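# Seat the grey arch's pegs into the stand's posts

## Task

Lower the grey arch onto the stand softly so that the peg beneath each of its green ends drops into the hole of the matching post, until every green end sits on top of its post. Neither arm nor gripper may strike or bear down hard on the stand, and the arch must not be shoved, dragged or rammed forcefully, or the task fails. The arch must stay seated on its own, not held there by the robot, and at the end the grippers must release it and withdraw.

## Robot and tools

Robot: two xArm7 arms with parallel grippers, called left_arm and right_arm. Names do not refer to image sides. Bases in the scene frame: left_arm at (-0.028, +0.265, 0) m, right_arm at (-0.025, -0.362, 0) m, both turned only slightly about z.

Scene frame: origin on the table surface midway between the arms, +x out over the table, +z up, left_arm on the +y side. Every printed gripper pose and velocity uses this frame (metres, quat_wxyz, m/s, rad/s). The reported hand position may be somewhat off, more so when an arm reaches far.

Gripper axes: fingers extend along the gripper's +z; they open and close along its y. end_effector_position is the spot between the pads when closed, roughly 2 cm short of the fingertips; closing pushes the tips about 10 mm further along +z.

Row format (used by both execute_actions and move): 14 numbers, each in [-1, 1], always all 14 even if one arm is idle. Order: left_arm dx, dy, dz, rx, ry, rz, opening, then right_arm the same seven. dx..rz are an offset, expressed in that gripper's own axes, from its measured pose at the start of the action (not from the previous row). Scale: 1.0 equals 0.6 m for dx, dy, dz and 180 degrees for the rotation; rx, ry, rz form a single rotation vector. Opening is absolute, not an offset: +1 fully open (0.084 m), -1 closed.

execute_actions(actions): a list of actions run one after another. Each action is a table of 1 to 15 rows; each row lasts one 1/30 s step, and a short table repeats its final row to fill 15 steps. For the first action in a call, offsets start from the last pose a result in this scene reported. An empty list just returns state and images. Per step, the commanded pose is clipped to at most 70 mm and 16 degrees from the measured pose, so large offsets take several actions; after an action an arm continues only to its last clipped pose. Damped IK favours position over orientation when both cannot be met.

move(target, speed, blocking): target is one 14-number row as above, an offset from the pose in the latest result that showed one; the gripper follows a straight path there, all arms finishing together in 0.5 to 10 s (cut off at 10 s). speed is the top path speed in m/s, 0.002 to 0.5, default 0.25; rotation limited to twice that in rad/s. Opening is sent when the move begins. Paths ignore obstacles and the other arm; grippers lag, drift and may exceed speed near full stretch. Faster contact hits harder; aiming further beyond a contact presses harder. blocking=false returns after 0.5 s while motion continues; then use wait(0) or stop before any new actions or moves. The result adds a 'move:' line: ending (done, off_target, moving, held, fault) and limits (paced = pose clipped; held = some steps blocked, after which the arm may jump faster). Distances to target are given. If only one arm is named, the other finished fine.

wait(seconds): 0 to 10; arms keep their last command; returns early if a running move ends. stop(): brakes a running move (needs braking room; fingers keep moving). zoom_image(camera, region): camera is cam_low, cam_left_wrist or cam_right_wrist (each 672x504); region [x0, y0, x1, y1] in pixels from the top-left, at most 504x504. show_instructions(): shows the reference image(s). read_manual(section): licence texts only. finished_scene(scene): ends the current scene by number, irreversibly, and reports success.

Result lines: per-arm state with pose and velocity; grip_measured (finger opening, same scale as commanded opening); 'Hand target' = pose the controller is now driving to; 'pose unreachable' = clearance check altered or blocked that arm's command; step readings of end_effector_position with HELD marking steps where an arm was held back; MOTOR HOT warnings from 65 °C, and OVER-TEMPERATURE FAULT at 80 °C (brakes until cooled).

Gripping: to hold, command an opening clearly below grip_measured; the larger the gap, the harder the squeeze (about 24 N per pad up to ~6 cm wide). Slamming shut can squeeze harder or pop open. Sending back the grip_measured value still presses lightly.

Holding still: in the first call of a reply send an arm the offset back to its desired pose, then zeros later, always with its desired opening. The sim runs on while you think, holding your last command.

Safety: joint load limits (N m) waist 46, shoulder 46, upper arm roll 27.6, elbow 27.6, forearm roll 27.6, wrist pitch 18.4, wrist roll 18.4; exceeding one triggers a torque fault (arm backs off, freezes 10 s, rest of call skipped). Avoid arm-to-arm collisions, hard contact with the stand, forceful pushing of the arch, and dropping or knocking anything off the table. Loose objects may occasionally get nudged. Move gently, release the arch once both pegs are seated, and back away.

Each tool is called after "Call:" as a command line: name --argument value for each argument, lists and objects as JSON in quotes; but a table of rows of numbers goes row by row, as --pt "numbers of a row", without its own name.

## Session

Call:
execute_actions --actions '[]'

Call:
show_instructions

Scene clock: 0.00 s.
left_arm: end_effector_position=(+0.0721, +0.6537, +0.3134) grip_measured=+1.00 end_effector_quat_wxyz=(+0.040, -0.581, +0.810, -0.069) end_effector_velocity=(-0.000, -0.000, +0.001) end_effector_angular_velocity=(+0.002, +0.000, -0.000) | right_arm: end_effector_position=(+0.6692, -0.5330, +0.3739) grip_measured=+1.00 end_effector_quat_wxyz=(+0.261, +0.746, +0.584, +0.187) end_effector_velocity=(+0.000, +0.000, +0.000) end_effector_angular_velocity=(-0.001, -0.000, +0.001)
Joint positions: left_arm=[ 1.453 -0.239 -0.191  1.119 -0.201  1.404 -2.903  0.084] | right_arm=[-0.287  0.358  0.127  1.717 -0.117  0.712 -1.498  0.084]
Joint velocities: left_arm=[-0.    -0.002  0.    -0.     0.    -0.     0.    -0.   ] | right_arm=[ 0.     0.     0.     0.     0.    -0.    -0.001 -0.   ]
Hand target (left_arm): +0.072, +0.654, +0.313; +0.040, -0.581, +0.810, -0.069
Hand target (right_arm): +0.669, -0.533, +0.374; +0.261, +0.746, +0.584, +0.187

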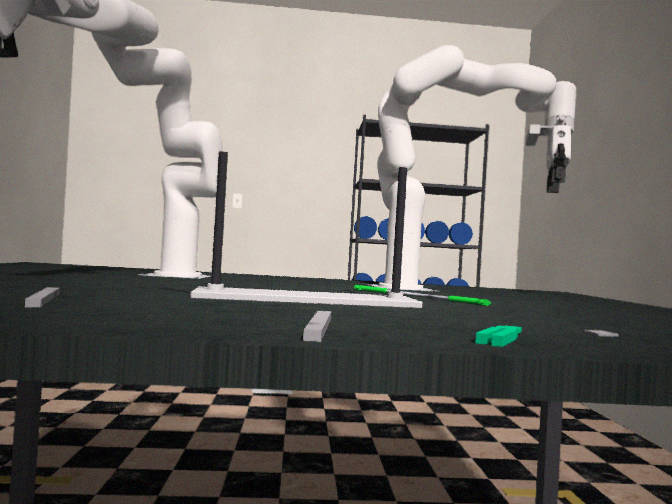

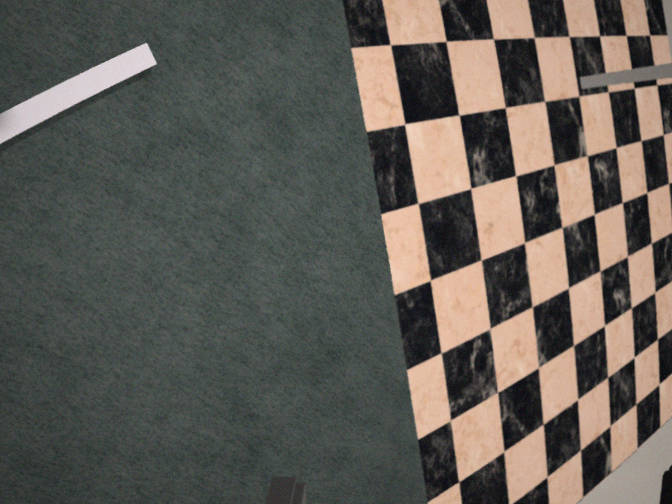

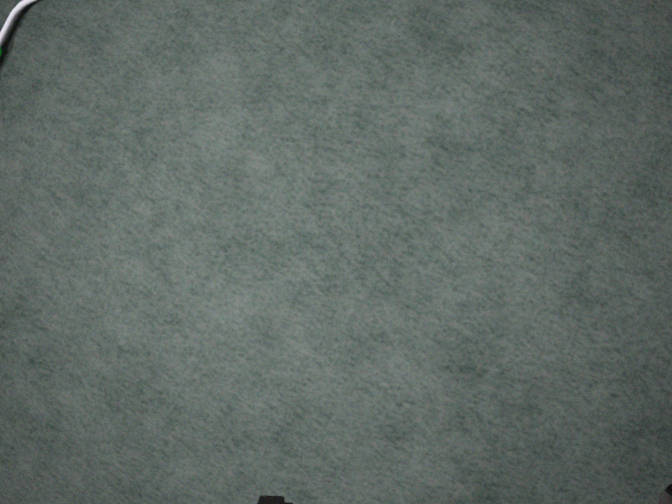

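Reference images for this scene: Buzz-wire game page 1.

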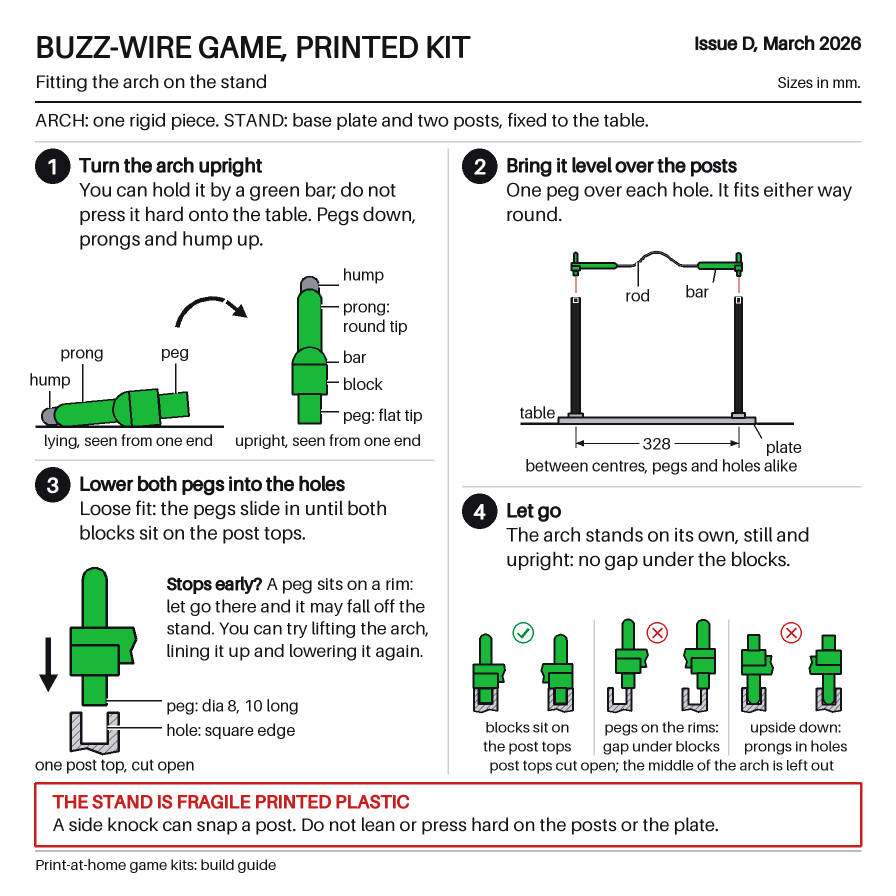

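Call:
move --target '[0.4575,-0.745,-0.02,-0.047,0.027,0.395,1,0.153,-0.351,-0.055,0.227,0.407,0.0615,1]' --speed 0.3

Scene clock: 9.50 s.
left_arm: end_effector_position=(+0.3982, +0.2516, +0.3994) grip_measured=+1.00 end_effector_quat_wxyz=(+0.000, +0.000, +1.000, -0.001) end_effector_velocity=(+0.001, -0.005, +0.000) end_effector_angular_velocity=(+0.005, +0.009, -0.008) | right_arm: end_effector_position=(+0.5095, -0.4006, +0.2694) grip_measured=+1.00 end_effector_quat_wxyz=(-0.406, +0.581, +0.579, +0.404) end_effector_velocity=(-0.001, -0.000, -0.002) end_effector_angular_velocity=(+0.004, +0.007, -0.001)
Joint positions: left_arm=[ 1.004 -0.311 -0.988  1.46  -0.261  1.634 -2.944  0.084] | right_arm=[-0.718  0.585  0.367  1.638  0.87   1.703 -2.138  0.084]
Joint velocities: left_arm=[ 0.004  0.015 -0.025  0.015  0.014  0.007 -0.014 -0.   ] | right_arm=[-0.001  0.004 -0.001 -0.002  0.     0.002  0.002  0.   ]
Hand target (left_arm): +0.398, +0.251, +0.399; -0.000, +0.001, +1.000, -0.001
Hand target (right_arm): +0.509, -0.401, +0.269; -0.406, +0.581, +0.578, +0.404
Off the commanded pose (left_arm): 0.003 m, 0 deg.
Off the commanded pose (right_arm): 0.001 m, 0 deg.
move: done

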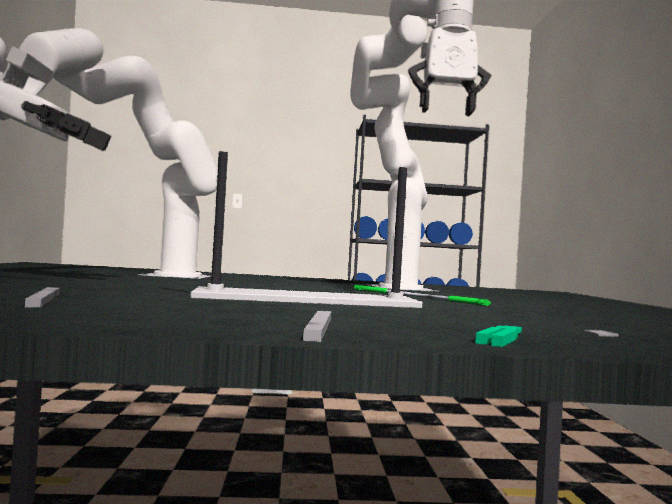

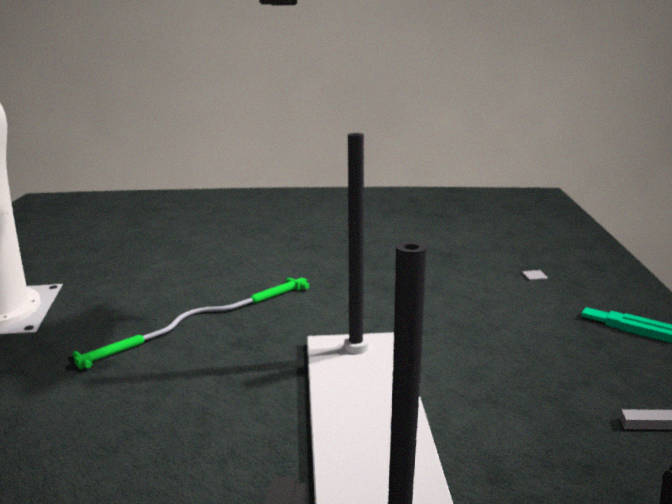

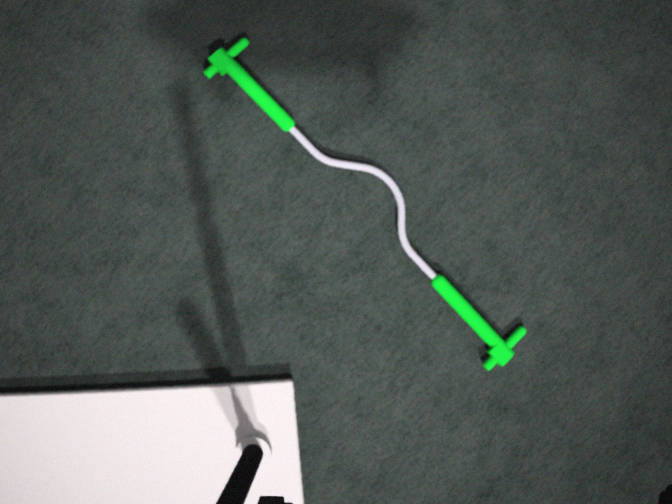

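Call:
move --target '[0.304,-0.148,0.465,0,0,-0.243,0.2,0,0,0,0,0,0,1]' --speed 0.3

Scene clock: 16.80 s.
left_arm: end_effector_position=(+0.2158, +0.1625, +0.1204) grip_measured=+0.19 end_effector_quat_wxyz=(-0.001, -0.372, +0.928, -0.002) end_effector_velocity=(-0.001, -0.001, -0.002) end_effector_angular_velocity=(+0.002, -0.000, -0.001) | right_arm: end_effector_position=(+0.5095, -0.4006, +0.2694) grip_measured=+1.00 end_effector_quat_wxyz=(-0.406, +0.581, +0.579, +0.404) end_effector_velocity=(-0.000, +0.000, -0.000) end_effector_angular_velocity=(-0.001, +0.001, +0.001)
Joint positions: left_arm=[ 0.512 -1.147 -1.064  0.342 -0.966  1.332 -3.522  0.052] | right_arm=[-0.718  0.585  0.367  1.638  0.87   1.703 -2.138  0.084]
Joint velocities: left_arm=[-0.005 -0.001 -0.008 -0.003 -0.006 -0.004 -0.004 -0.   ] | right_arm=[ 0.001 -0.     0.    -0.001 -0.001 -0.     0.001  0.   ]
Hand target (left_arm): +0.216, +0.162, +0.120; -0.001, -0.372, +0.928, -0.001
Hand target (right_arm): +0.510, -0.401, +0.269; -0.406, +0.581, +0.579, +0.404
Off the commanded pose (left_arm): 0.000 m, 0 deg.
Off the commanded pose (right_arm): 0.000 m, 0 deg.
move: done

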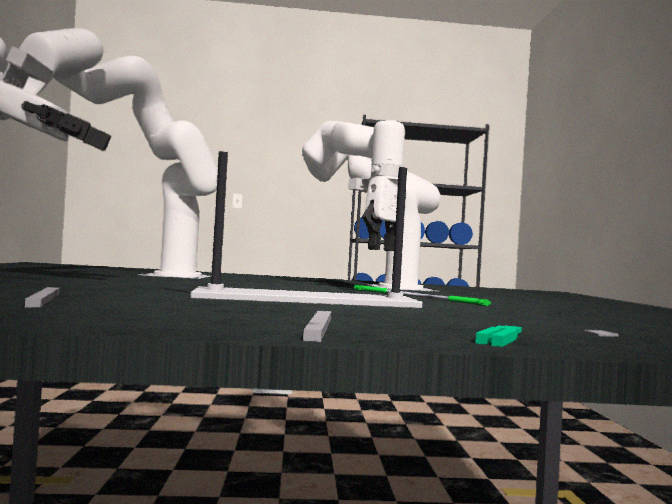

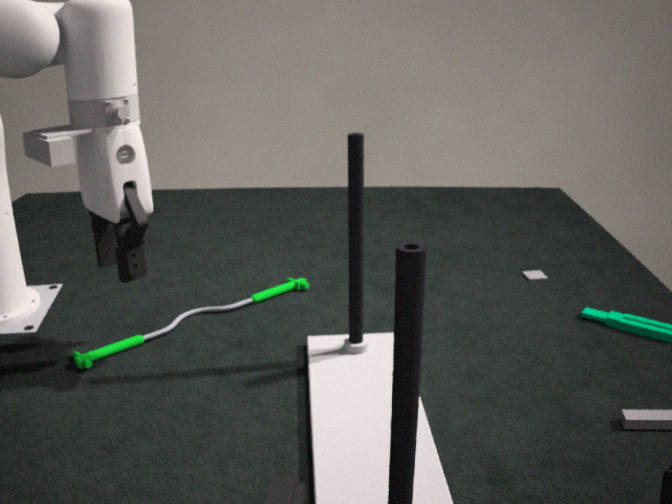

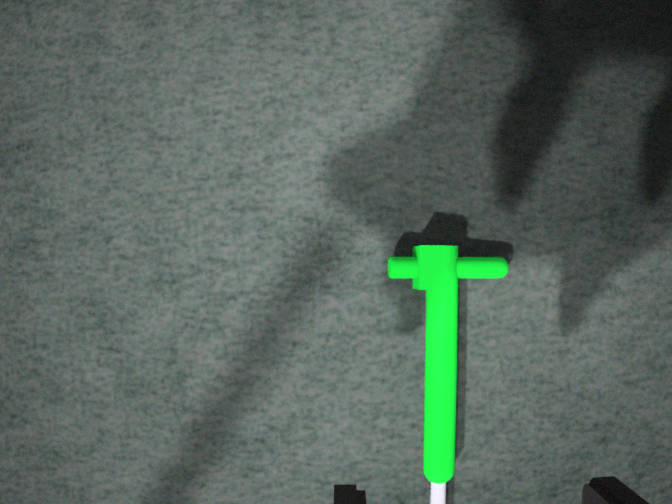

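Call:
move --target '[0.022,0.01,0.158,0,0,0.007,-0.2,0,0,0,0,0,0,1]' --speed 0.12

Scene clock: 23.50 s.
left_arm: end_effector_position=(+0.2019, +0.1573, +0.0254) grip_measured=-0.21 end_effector_quat_wxyz=(-0.001, -0.362, +0.932, -0.002) end_effector_velocity=(+0.000, -0.000, -0.001) end_effector_angular_velocity=(+0.001, +0.001, -0.003) | right_arm: end_effector_position=(+0.5095, -0.4006, +0.2694) grip_measured=+1.00 end_effector_quat_wxyz=(-0.406, +0.581, +0.579, +0.404) end_effector_velocity=(-0.000, -0.000, -0.000) end_effector_angular_velocity=(-0.002, -0.000, +0.001)
Joint positions: left_arm=[ 0.548 -1.039 -1.461  0.25  -1.327  1.086 -3.439  0.035] | right_arm=[-0.718  0.585  0.367  1.638  0.87   1.703 -2.138  0.084]
Joint velocities: left_arm=[ 0.006  0.003 -0.009  0.002 -0.005 -0.004  0.005  0.   ] | right_arm=[ 0.     0.    -0.     0.001 -0.002 -0.    -0.    -0.   ]
Hand target (left_arm): +0.202, +0.157, +0.025; -0.001, -0.362, +0.932, -0.002
Hand target (right_arm): +0.510, -0.401, +0.269; -0.406, +0.581, +0.579, +0.404
Off the commanded pose (left_arm): 0.000 m, 0 deg.
Off the commanded pose (right_arm): 0.000 m, 0 deg.
move: done

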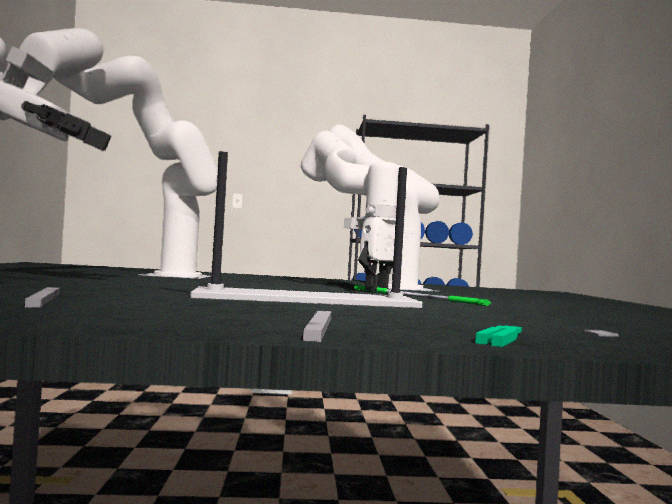

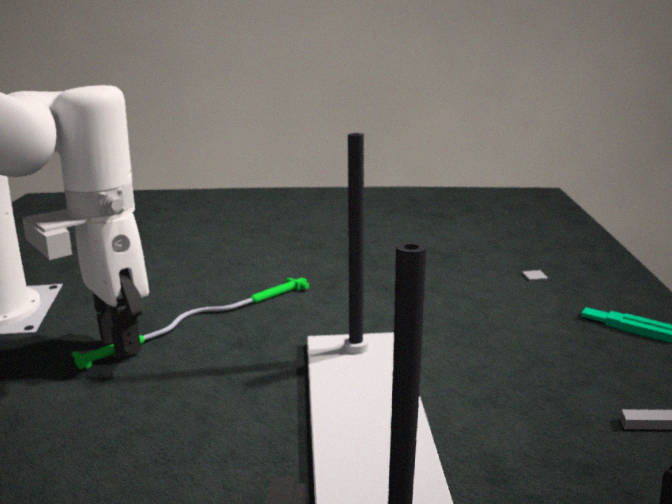

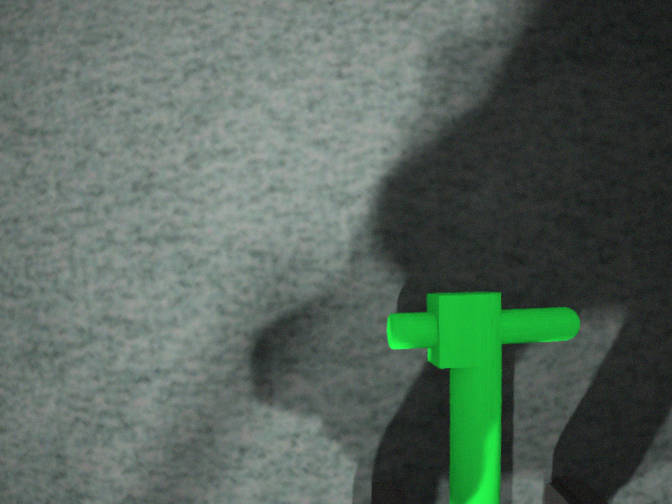

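Call:
move --target '[0,0,0.004,0,0,0,-0.4,0,0,0,0,0,0,1]' --speed 0.02

Call:
move --target '[0,0,0,0,0,0,-0.95,0,0,0,0,0,0,1]'

Call:
move --target '[0,0,-0.1,0,0,0,-0.95,0,0,0,0,0,0,1]' --speed 0.08

Scene clock: 26.10 s.
left_arm: end_effector_position=(+0.2019, +0.1573, +0.0230) grip_measured=-0.42 end_effector_quat_wxyz=(-0.001, -0.362, +0.932, -0.002) end_effector_velocity=(+0.000, -0.000, -0.001) end_effector_angular_velocity=(-0.002, -0.001, +0.002) | right_arm: end_effector_position=(+0.5095, -0.4006, +0.2694) grip_measured=+1.00 end_effector_quat_wxyz=(-0.406, +0.581, +0.579, +0.404) end_effector_velocity=(+0.000, +0.000, +0.000) end_effector_angular_velocity=(+0.000, -0.001, +0.000)
Joint positions: left_arm=[ 0.554 -1.035 -1.474  0.25  -1.338  1.08  -3.435  0.026] | right_arm=[-0.718  0.585  0.367  1.638  0.87   1.703 -2.138  0.084]
Joint velocities: left_arm=[ 0.002  0.001 -0.003  0.    -0.005 -0.001  0.001  0.   ] | right_arm=[ 0.001 -0.    -0.     0.     0.    -0.    -0.001 -0.   ]
Hand target (left_arm): +0.202, +0.157, +0.023; -0.001, -0.362, +0.932, -0.002
Hand target (right_arm): +0.510, -0.401, +0.269; -0.406, +0.581, +0.579, +0.404
Off the commanded pose (left_arm): 0.000 m, 0 deg.
Off the commanded pose (right_arm): 0.000 m, 0 deg.
move: done

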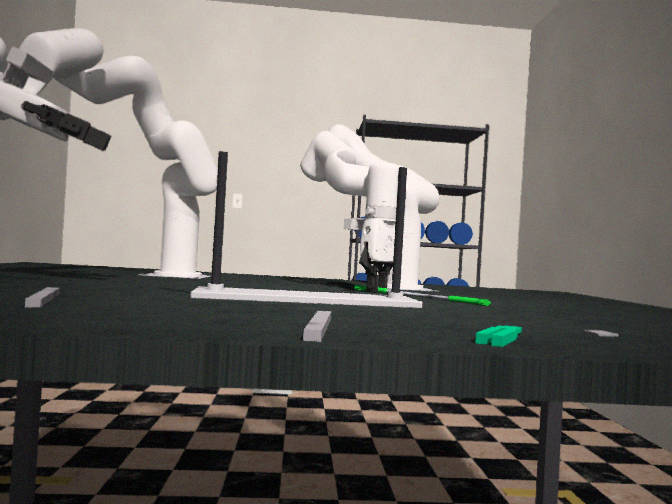

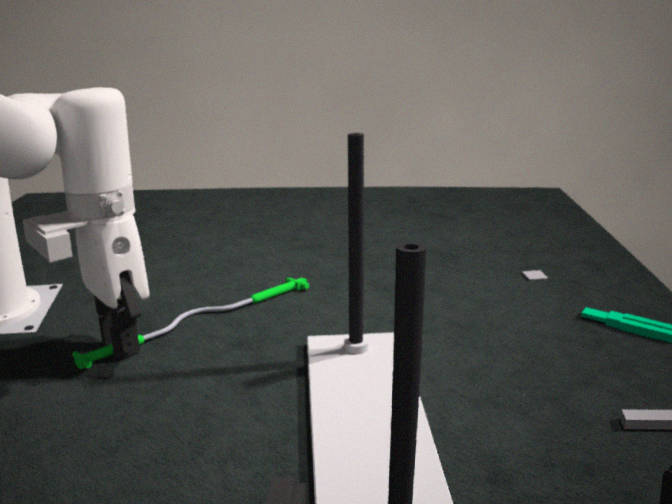

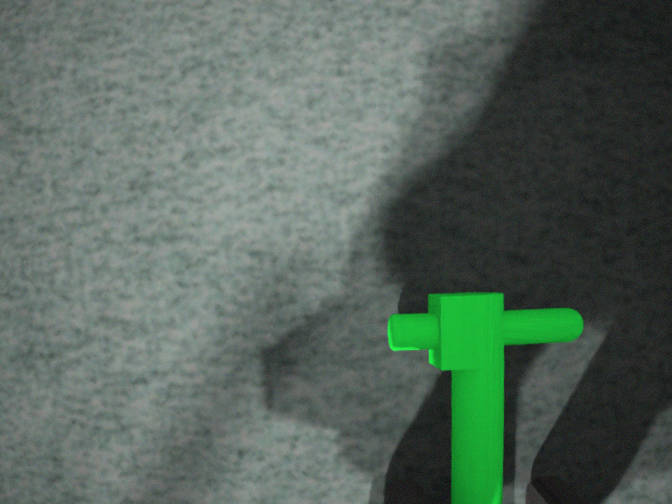

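Scene clock: 26.60 s.
left_arm: end_effector_position=(+0.2019, +0.1573, +0.0230) grip_measured=-0.74 end_effector_quat_wxyz=(-0.001, -0.362, +0.932, -0.002) end_effector_velocity=(+0.001, +0.000, +0.000) end_effector_angular_velocity=(-0.000, -0.002, +0.000) | right_arm: end_effector_position=(+0.5095, -0.4006, +0.2694) grip_measured=+1.00 end_effector_quat_wxyz=(-0.406, +0.581, +0.579, +0.404) end_effector_velocity=(+0.000, +0.000, +0.000) end_effector_angular_velocity=(-0.000, +0.001, -0.000)
Joint positions: left_arm=[ 0.554 -1.036 -1.474  0.25  -1.338  1.08  -3.435  0.011] | right_arm=[-0.718  0.585  0.367  1.638  0.87   1.703 -2.138  0.084]
Joint velocities: left_arm=[ 0.     0.     0.001  0.    -0.    -0.002  0.     0.   ] | right_arm=[ 0.    -0.     0.     0.     0.    -0.     0.001 -0.   ]
Hand target (left_arm): +0.202, +0.157, +0.023; -0.001, -0.362, +0.932, -0.002
Hand target (right_arm): +0.510, -0.401, +0.269; -0.406, +0.581, +0.579, +0.404
Off the commanded pose (left_arm): 0.000 m, 0 deg.
Off the commanded pose (right_arm): 0.000 m, 0 deg.
move: done

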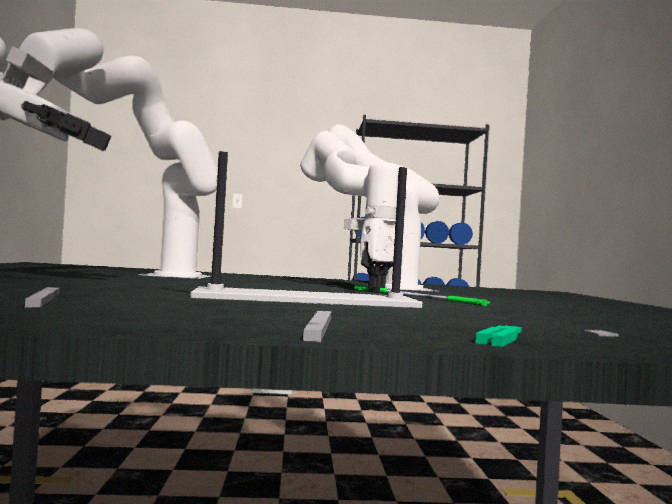

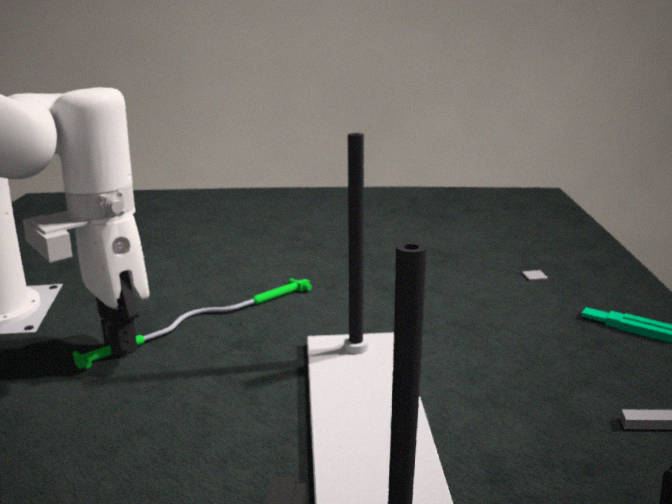

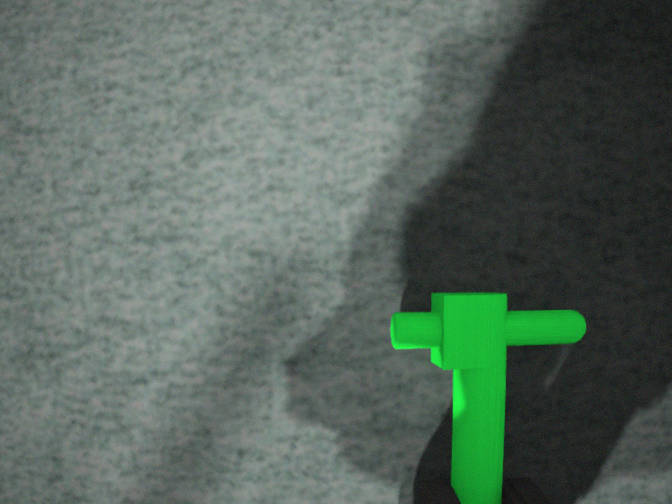

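Scene clock: 27.83 s.
left_arm: end_effector_position=(+0.2019, +0.1576, +0.0831) grip_measured=-0.74 end_effector_quat_wxyz=(-0.001, -0.362, +0.932, -0.002) end_effector_velocity=(-0.000, +0.000, +0.001) end_effector_angular_velocity=(-0.001, +0.000, +0.001) | right_arm: end_effector_position=(+0.5095, -0.4006, +0.2694) grip_measured=+1.00 end_effector_quat_wxyz=(-0.406, +0.581, +0.579, +0.404) end_effector_velocity=(+0.000, -0.000, +0.000) end_effector_angular_velocity=(+0.001, +0.000, -0.001)
Joint positions: left_arm=[ 0.45  -1.13  -1.181  0.267 -1.086  1.247 -3.516  0.011] | right_arm=[-0.718  0.585  0.367  1.638  0.87   1.703 -2.138  0.084]
Joint velocities: left_arm=[-0.002 -0.002  0.008  0.     0.005  0.004 -0.002 -0.   ] | right_arm=[-0.    -0.    -0.    -0.001  0.001 -0.     0.    -0.   ]
Hand target (left_arm): +0.202, +0.158, +0.083; -0.001, -0.362, +0.932, -0.002
Hand target (right_arm): +0.510, -0.401, +0.269; -0.406, +0.581, +0.579, +0.404
Off the commanded pose (left_arm): 0.000 m, 0 deg.
Off the commanded pose (right_arm): 0.000 m, 0 deg.
move: done

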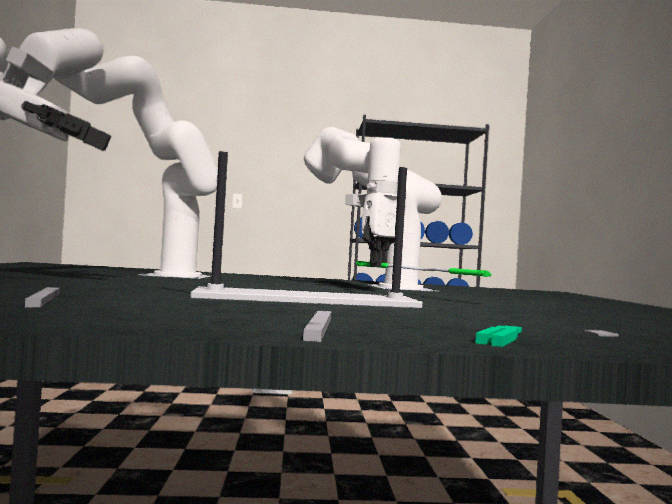

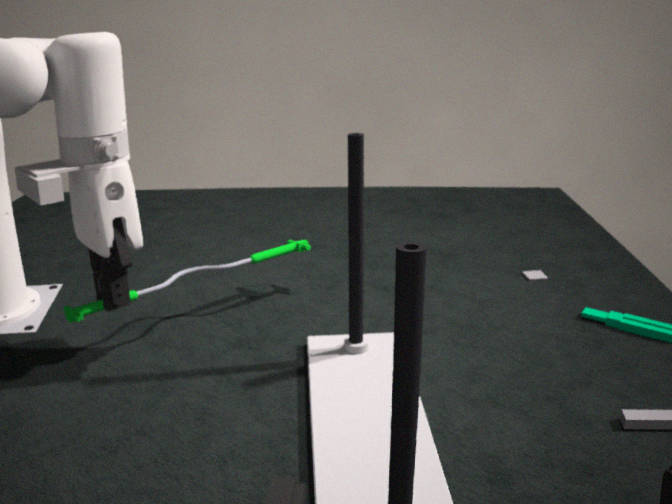

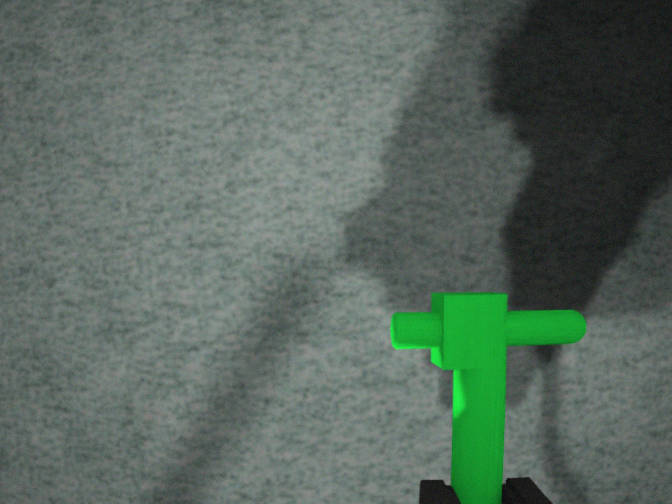

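Call:
move --target '[-0.08,0,-0.5,0,0,0,-0.95,0,0,0,0,0,0,1]' --speed 0.2

Call:
move --target '[-0.024,-0.203,0,0,0,0.736,-0.95,0,0,0,0,0,0,1]' --speed 0.35

Scene clock: 32.87 s.
left_arm: end_effector_position=(+0.2373, +0.1907, +0.3831) grip_measured=-0.74 end_effector_quat_wxyz=(-0.001, -0.362, +0.932, -0.001) end_effector_velocity=(-0.000, +0.001, +0.003) end_effector_angular_velocity=(+0.002, +0.001, -0.001) | right_arm: end_effector_position=(+0.5095, -0.4006, +0.2694) grip_measured=+1.00 end_effector_quat_wxyz=(-0.406, +0.581, +0.579, +0.404) end_effector_velocity=(-0.000, -0.000, -0.000) end_effector_angular_velocity=(-0.000, +0.000, -0.001)
Joint positions: left_arm=[ 0.676 -0.913 -0.579  1.03  -0.466  1.828 -3.537  0.011] | right_arm=[-0.718  0.585  0.367  1.638  0.87   1.703 -2.138  0.084]
Joint velocities: left_arm=[0.002 0.004 0.001 0.01  0.004 0.005 0.    0.   ] | right_arm=[-0.001  0.     0.    -0.    -0.    -0.     0.    -0.   ]
Hand target (left_arm): +0.237, +0.191, +0.383; -0.000, -0.362, +0.932, -0.001
Hand target (right_arm): +0.510, -0.401, +0.269; -0.406, +0.581, +0.579, +0.404
Off the commanded pose (left_arm): 0.001 m, 0 deg.
Off the commanded pose (right_arm): 0.000 m, 0 deg.
move: done

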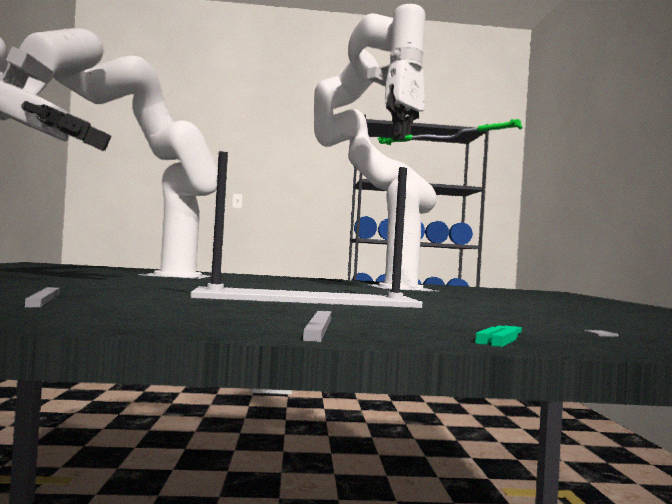

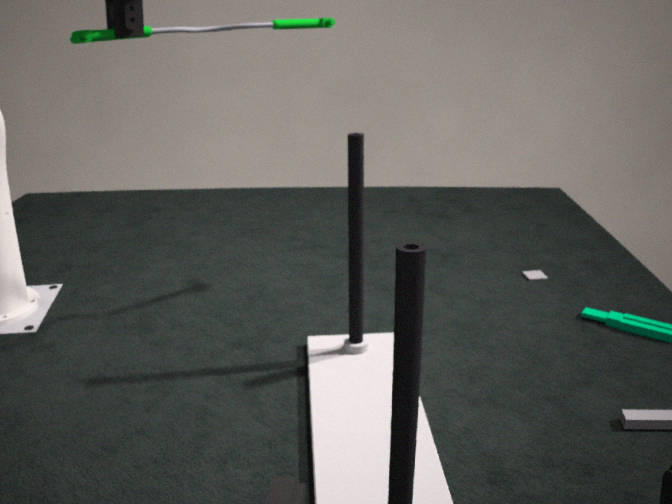

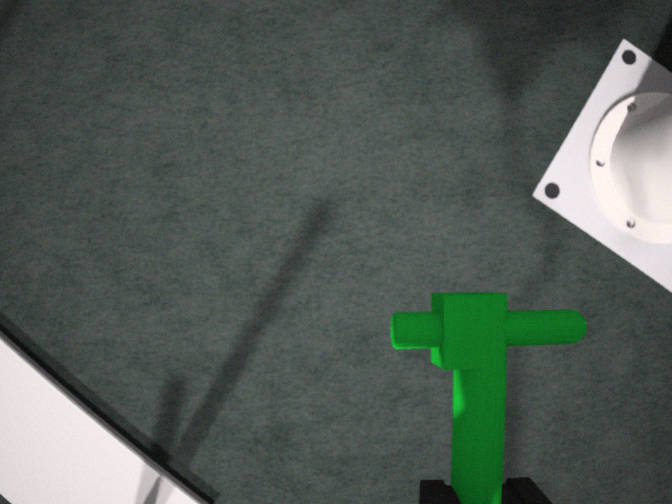

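Scene clock: 36.70 s.
left_arm: end_effector_position=(+0.3297, +0.1107, +0.3832) grip_measured=-0.74 end_effector_quat_wxyz=(+0.001, +0.707, +0.707, -0.002) end_effector_velocity=(+0.000, -0.000, -0.000) end_effector_angular_velocity=(-0.001, +0.001, -0.008) | right_arm: end_effector_position=(+0.5095, -0.4006, +0.2694) grip_measured=+1.00 end_effector_quat_wxyz=(-0.406, +0.581, +0.579, +0.404) end_effector_velocity=(+0.000, -0.000, +0.000) end_effector_angular_velocity=(+0.001, +0.001, -0.001)
Joint positions: left_arm=[ 0.195 -0.36  -0.61   1.279 -0.206  1.579 -1.782  0.011] | right_arm=[-0.718  0.585  0.367  1.638  0.87   1.703 -2.138  0.084]
Joint velocities: left_arm=[-0.001  0.003 -0.     0.001  0.    -0.001  0.007  0.   ] | right_arm=[-0.     0.    -0.    -0.     0.001  0.     0.001  0.   ]
Hand target (left_arm): +0.330, +0.111, +0.383; +0.001, +0.707, +0.707, -0.002
Hand target (right_arm): +0.510, -0.401, +0.269; -0.406, +0.581, +0.579, +0.404
Off the commanded pose (left_arm): 0.001 m, 0 deg.
Off the commanded pose (right_arm): 0.000 m, 0 deg.
move: done

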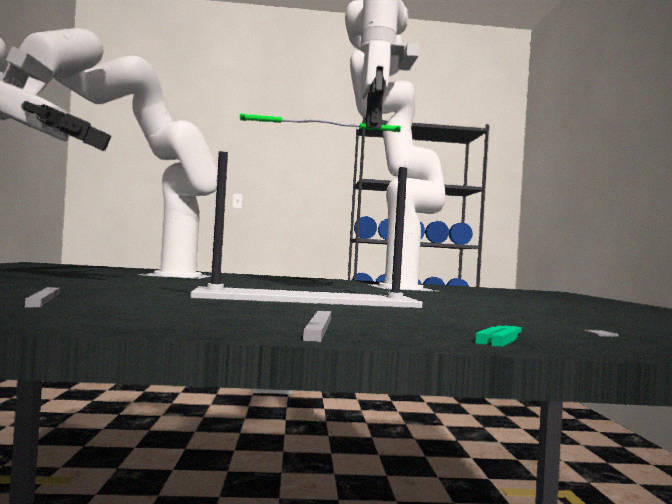

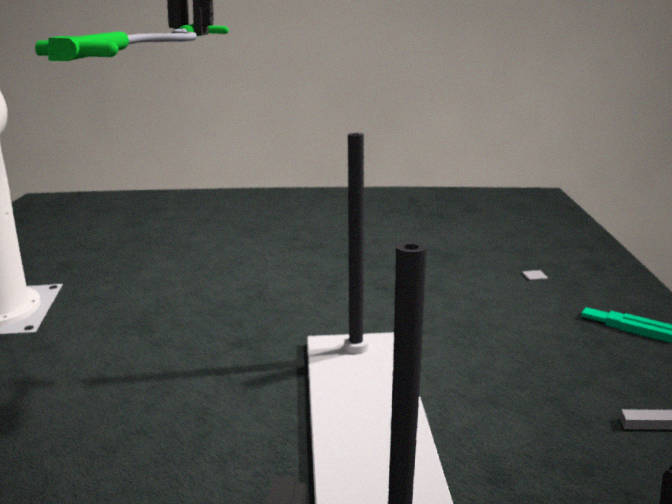

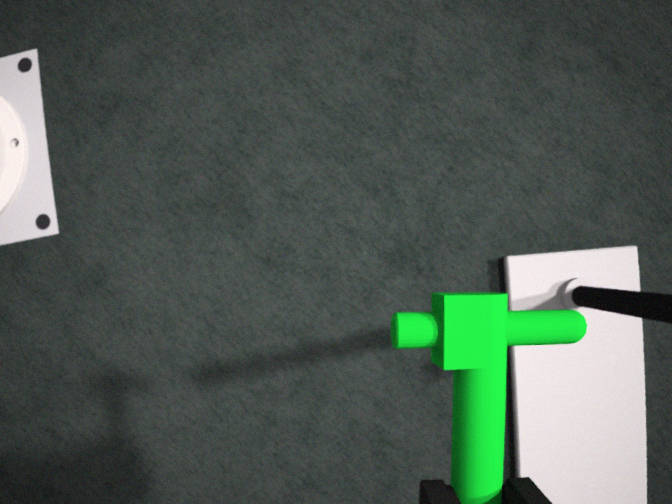

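Call:
move --target '[-0.01,0.237,0.097,-0.528,0,0,-0.95,0,0,0,0,0,0,1]' --speed 0.22

Scene clock: 42.87 s.
left_arm: end_effector_position=(+0.4725, +0.1050, +0.3246) grip_measured=-0.74 end_effector_quat_wxyz=(+0.523, +0.476, +0.479, +0.520) end_effector_velocity=(+0.000, +0.001, -0.000) end_effector_angular_velocity=(+0.001, -0.006, +0.002) | right_arm: end_effector_position=(+0.5095, -0.4006, +0.2694) grip_measured=+1.00 end_effector_quat_wxyz=(-0.406, +0.581, +0.579, +0.404) end_effector_velocity=(+0.000, -0.000, +0.000) end_effector_angular_velocity=(-0.001, +0.001, -0.000)
Joint positions: left_arm=[ 1.195 -0.796 -1.813  0.492 -0.517 -1.052 -2.12   0.011] | right_arm=[-0.718  0.585  0.367  1.638  0.87   1.703 -2.138  0.084]
Joint velocities: left_arm=[ 0.007 -0.009 -0.006  0.003 -0.006 -0.005 -0.005  0.   ] | right_arm=[ 0.    -0.     0.     0.001 -0.001 -0.     0.002 -0.   ]
Hand target (left_arm): +0.473, +0.105, +0.325; +0.523, +0.476, +0.479, +0.520
Hand target (right_arm): +0.510, -0.401, +0.269; -0.406, +0.581, +0.579, +0.404
Off the commanded pose (left_arm): 0.001 m, 0 deg.
Off the commanded pose (right_arm): 0.000 m, 0 deg.
move: done

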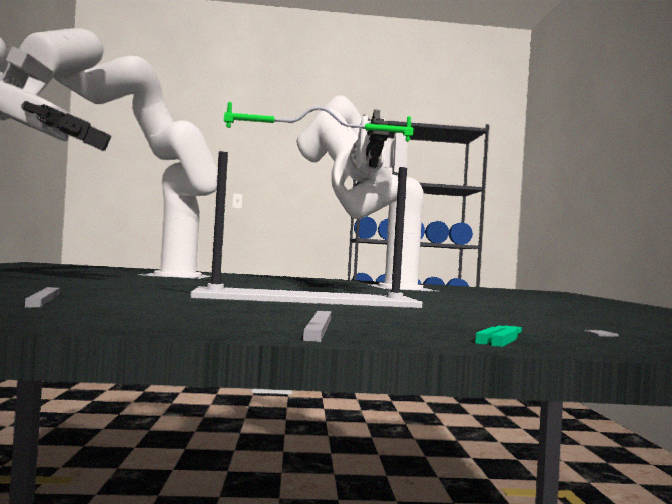

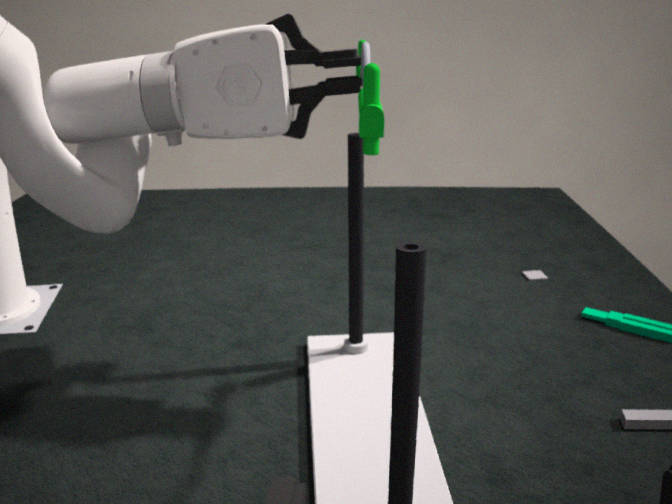

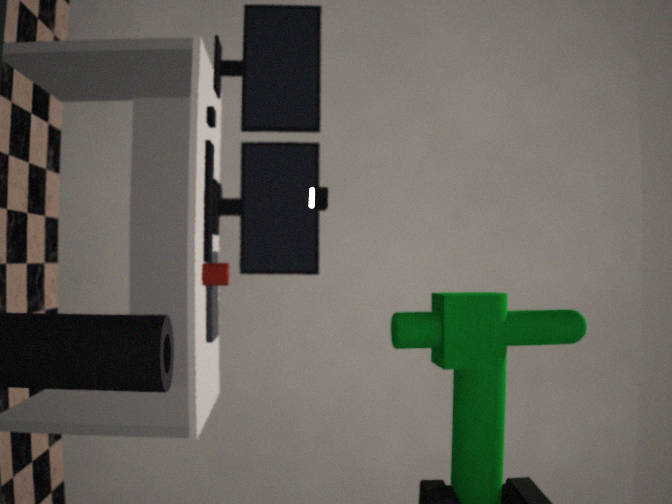

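Call:
move --target '[-0.01,-0.058,-0.0067,0,0.025,0,-0.95,0,0,0,0,0,0,1]' --speed 0.05

Call:
zoom_image --camera "cam_left_wrist" --region '[310,60,470,290]'

Call:
zoom_image --camera "cam_low" --region '[195,110,435,210]'

Scene clock: 48.67 s.
left_arm: end_effector_position=(+0.4714, +0.0990, +0.2895) grip_measured=-0.74 end_effector_quat_wxyz=(+0.504, +0.456, +0.499, +0.538) end_effector_velocity=(+0.000, +0.001, -0.000) end_effector_angular_velocity=(-0.001, -0.003, +0.010) | right_arm: end_effector_position=(+0.5095, -0.4006, +0.2694) grip_measured=+1.00 end_effector_quat_wxyz=(-0.406, +0.581, +0.579, +0.404) end_effector_velocity=(-0.000, -0.000, -0.000) end_effector_angular_velocity=(-0.000, -0.002, +0.000)
Joint positions: left_arm=[ 1.206 -0.937 -1.946  0.541 -0.741 -0.981 -2.131  0.011] | right_arm=[-0.718  0.585  0.367  1.638  0.87   1.703 -2.138  0.084]
Joint velocities: left_arm=[-0.001 -0.01  -0.004  0.006 -0.02   0.009  0.004  0.   ] | right_arm=[-0.001  0.    -0.    -0.    -0.     0.    -0.002 -0.   ]
Hand target (left_arm): +0.471, +0.099, +0.289; +0.504, +0.456, +0.499, +0.538
Hand target (right_arm): +0.510, -0.401, +0.269; -0.406, +0.581, +0.579, +0.404
Off the commanded pose (left_arm): 0.000 m, 0 deg.
Off the commanded pose (right_arm): 0.000 m, 0 deg.
move: done

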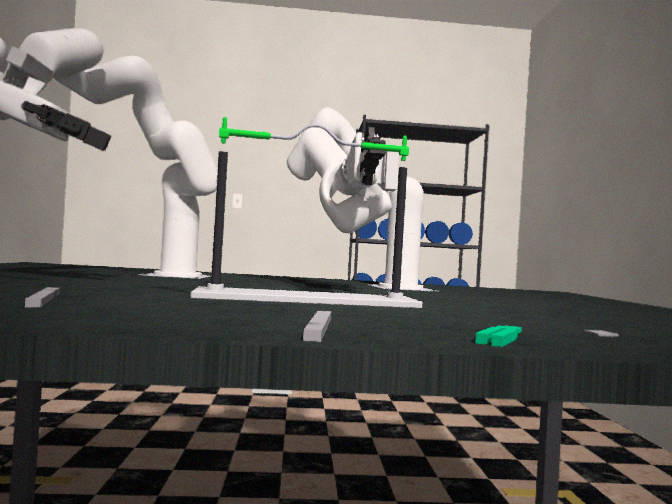

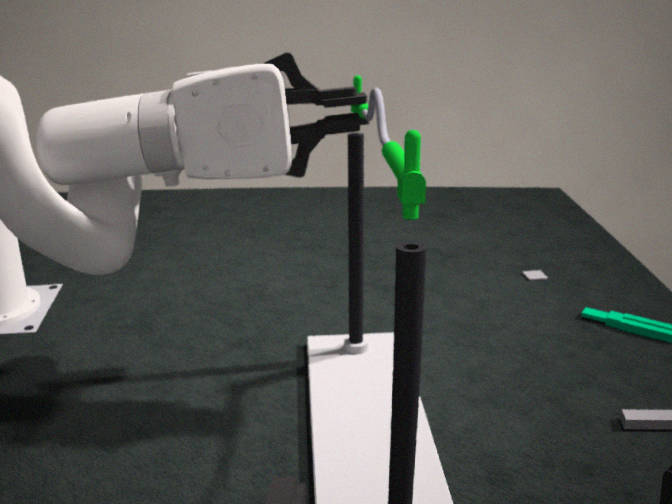

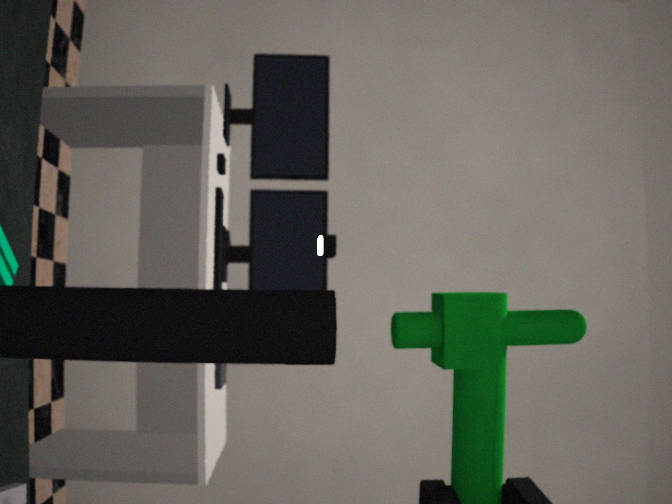

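Region (310, 60, 470, 290) of cam_left_wrist's 672x504 image, scaled by 2.191, with more detail than that image has; it fills the left 351 columns of this view, and the rest is white.

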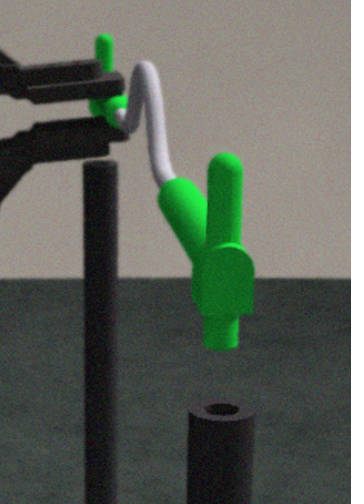

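Region (195, 110, 435, 210) of cam_low's 672x504 image, scaled by 2.100, with more detail than that image has; it fills the top 210 rows of this view, and the rest is white.

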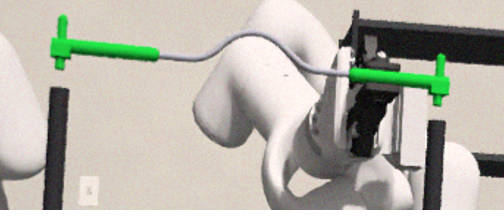

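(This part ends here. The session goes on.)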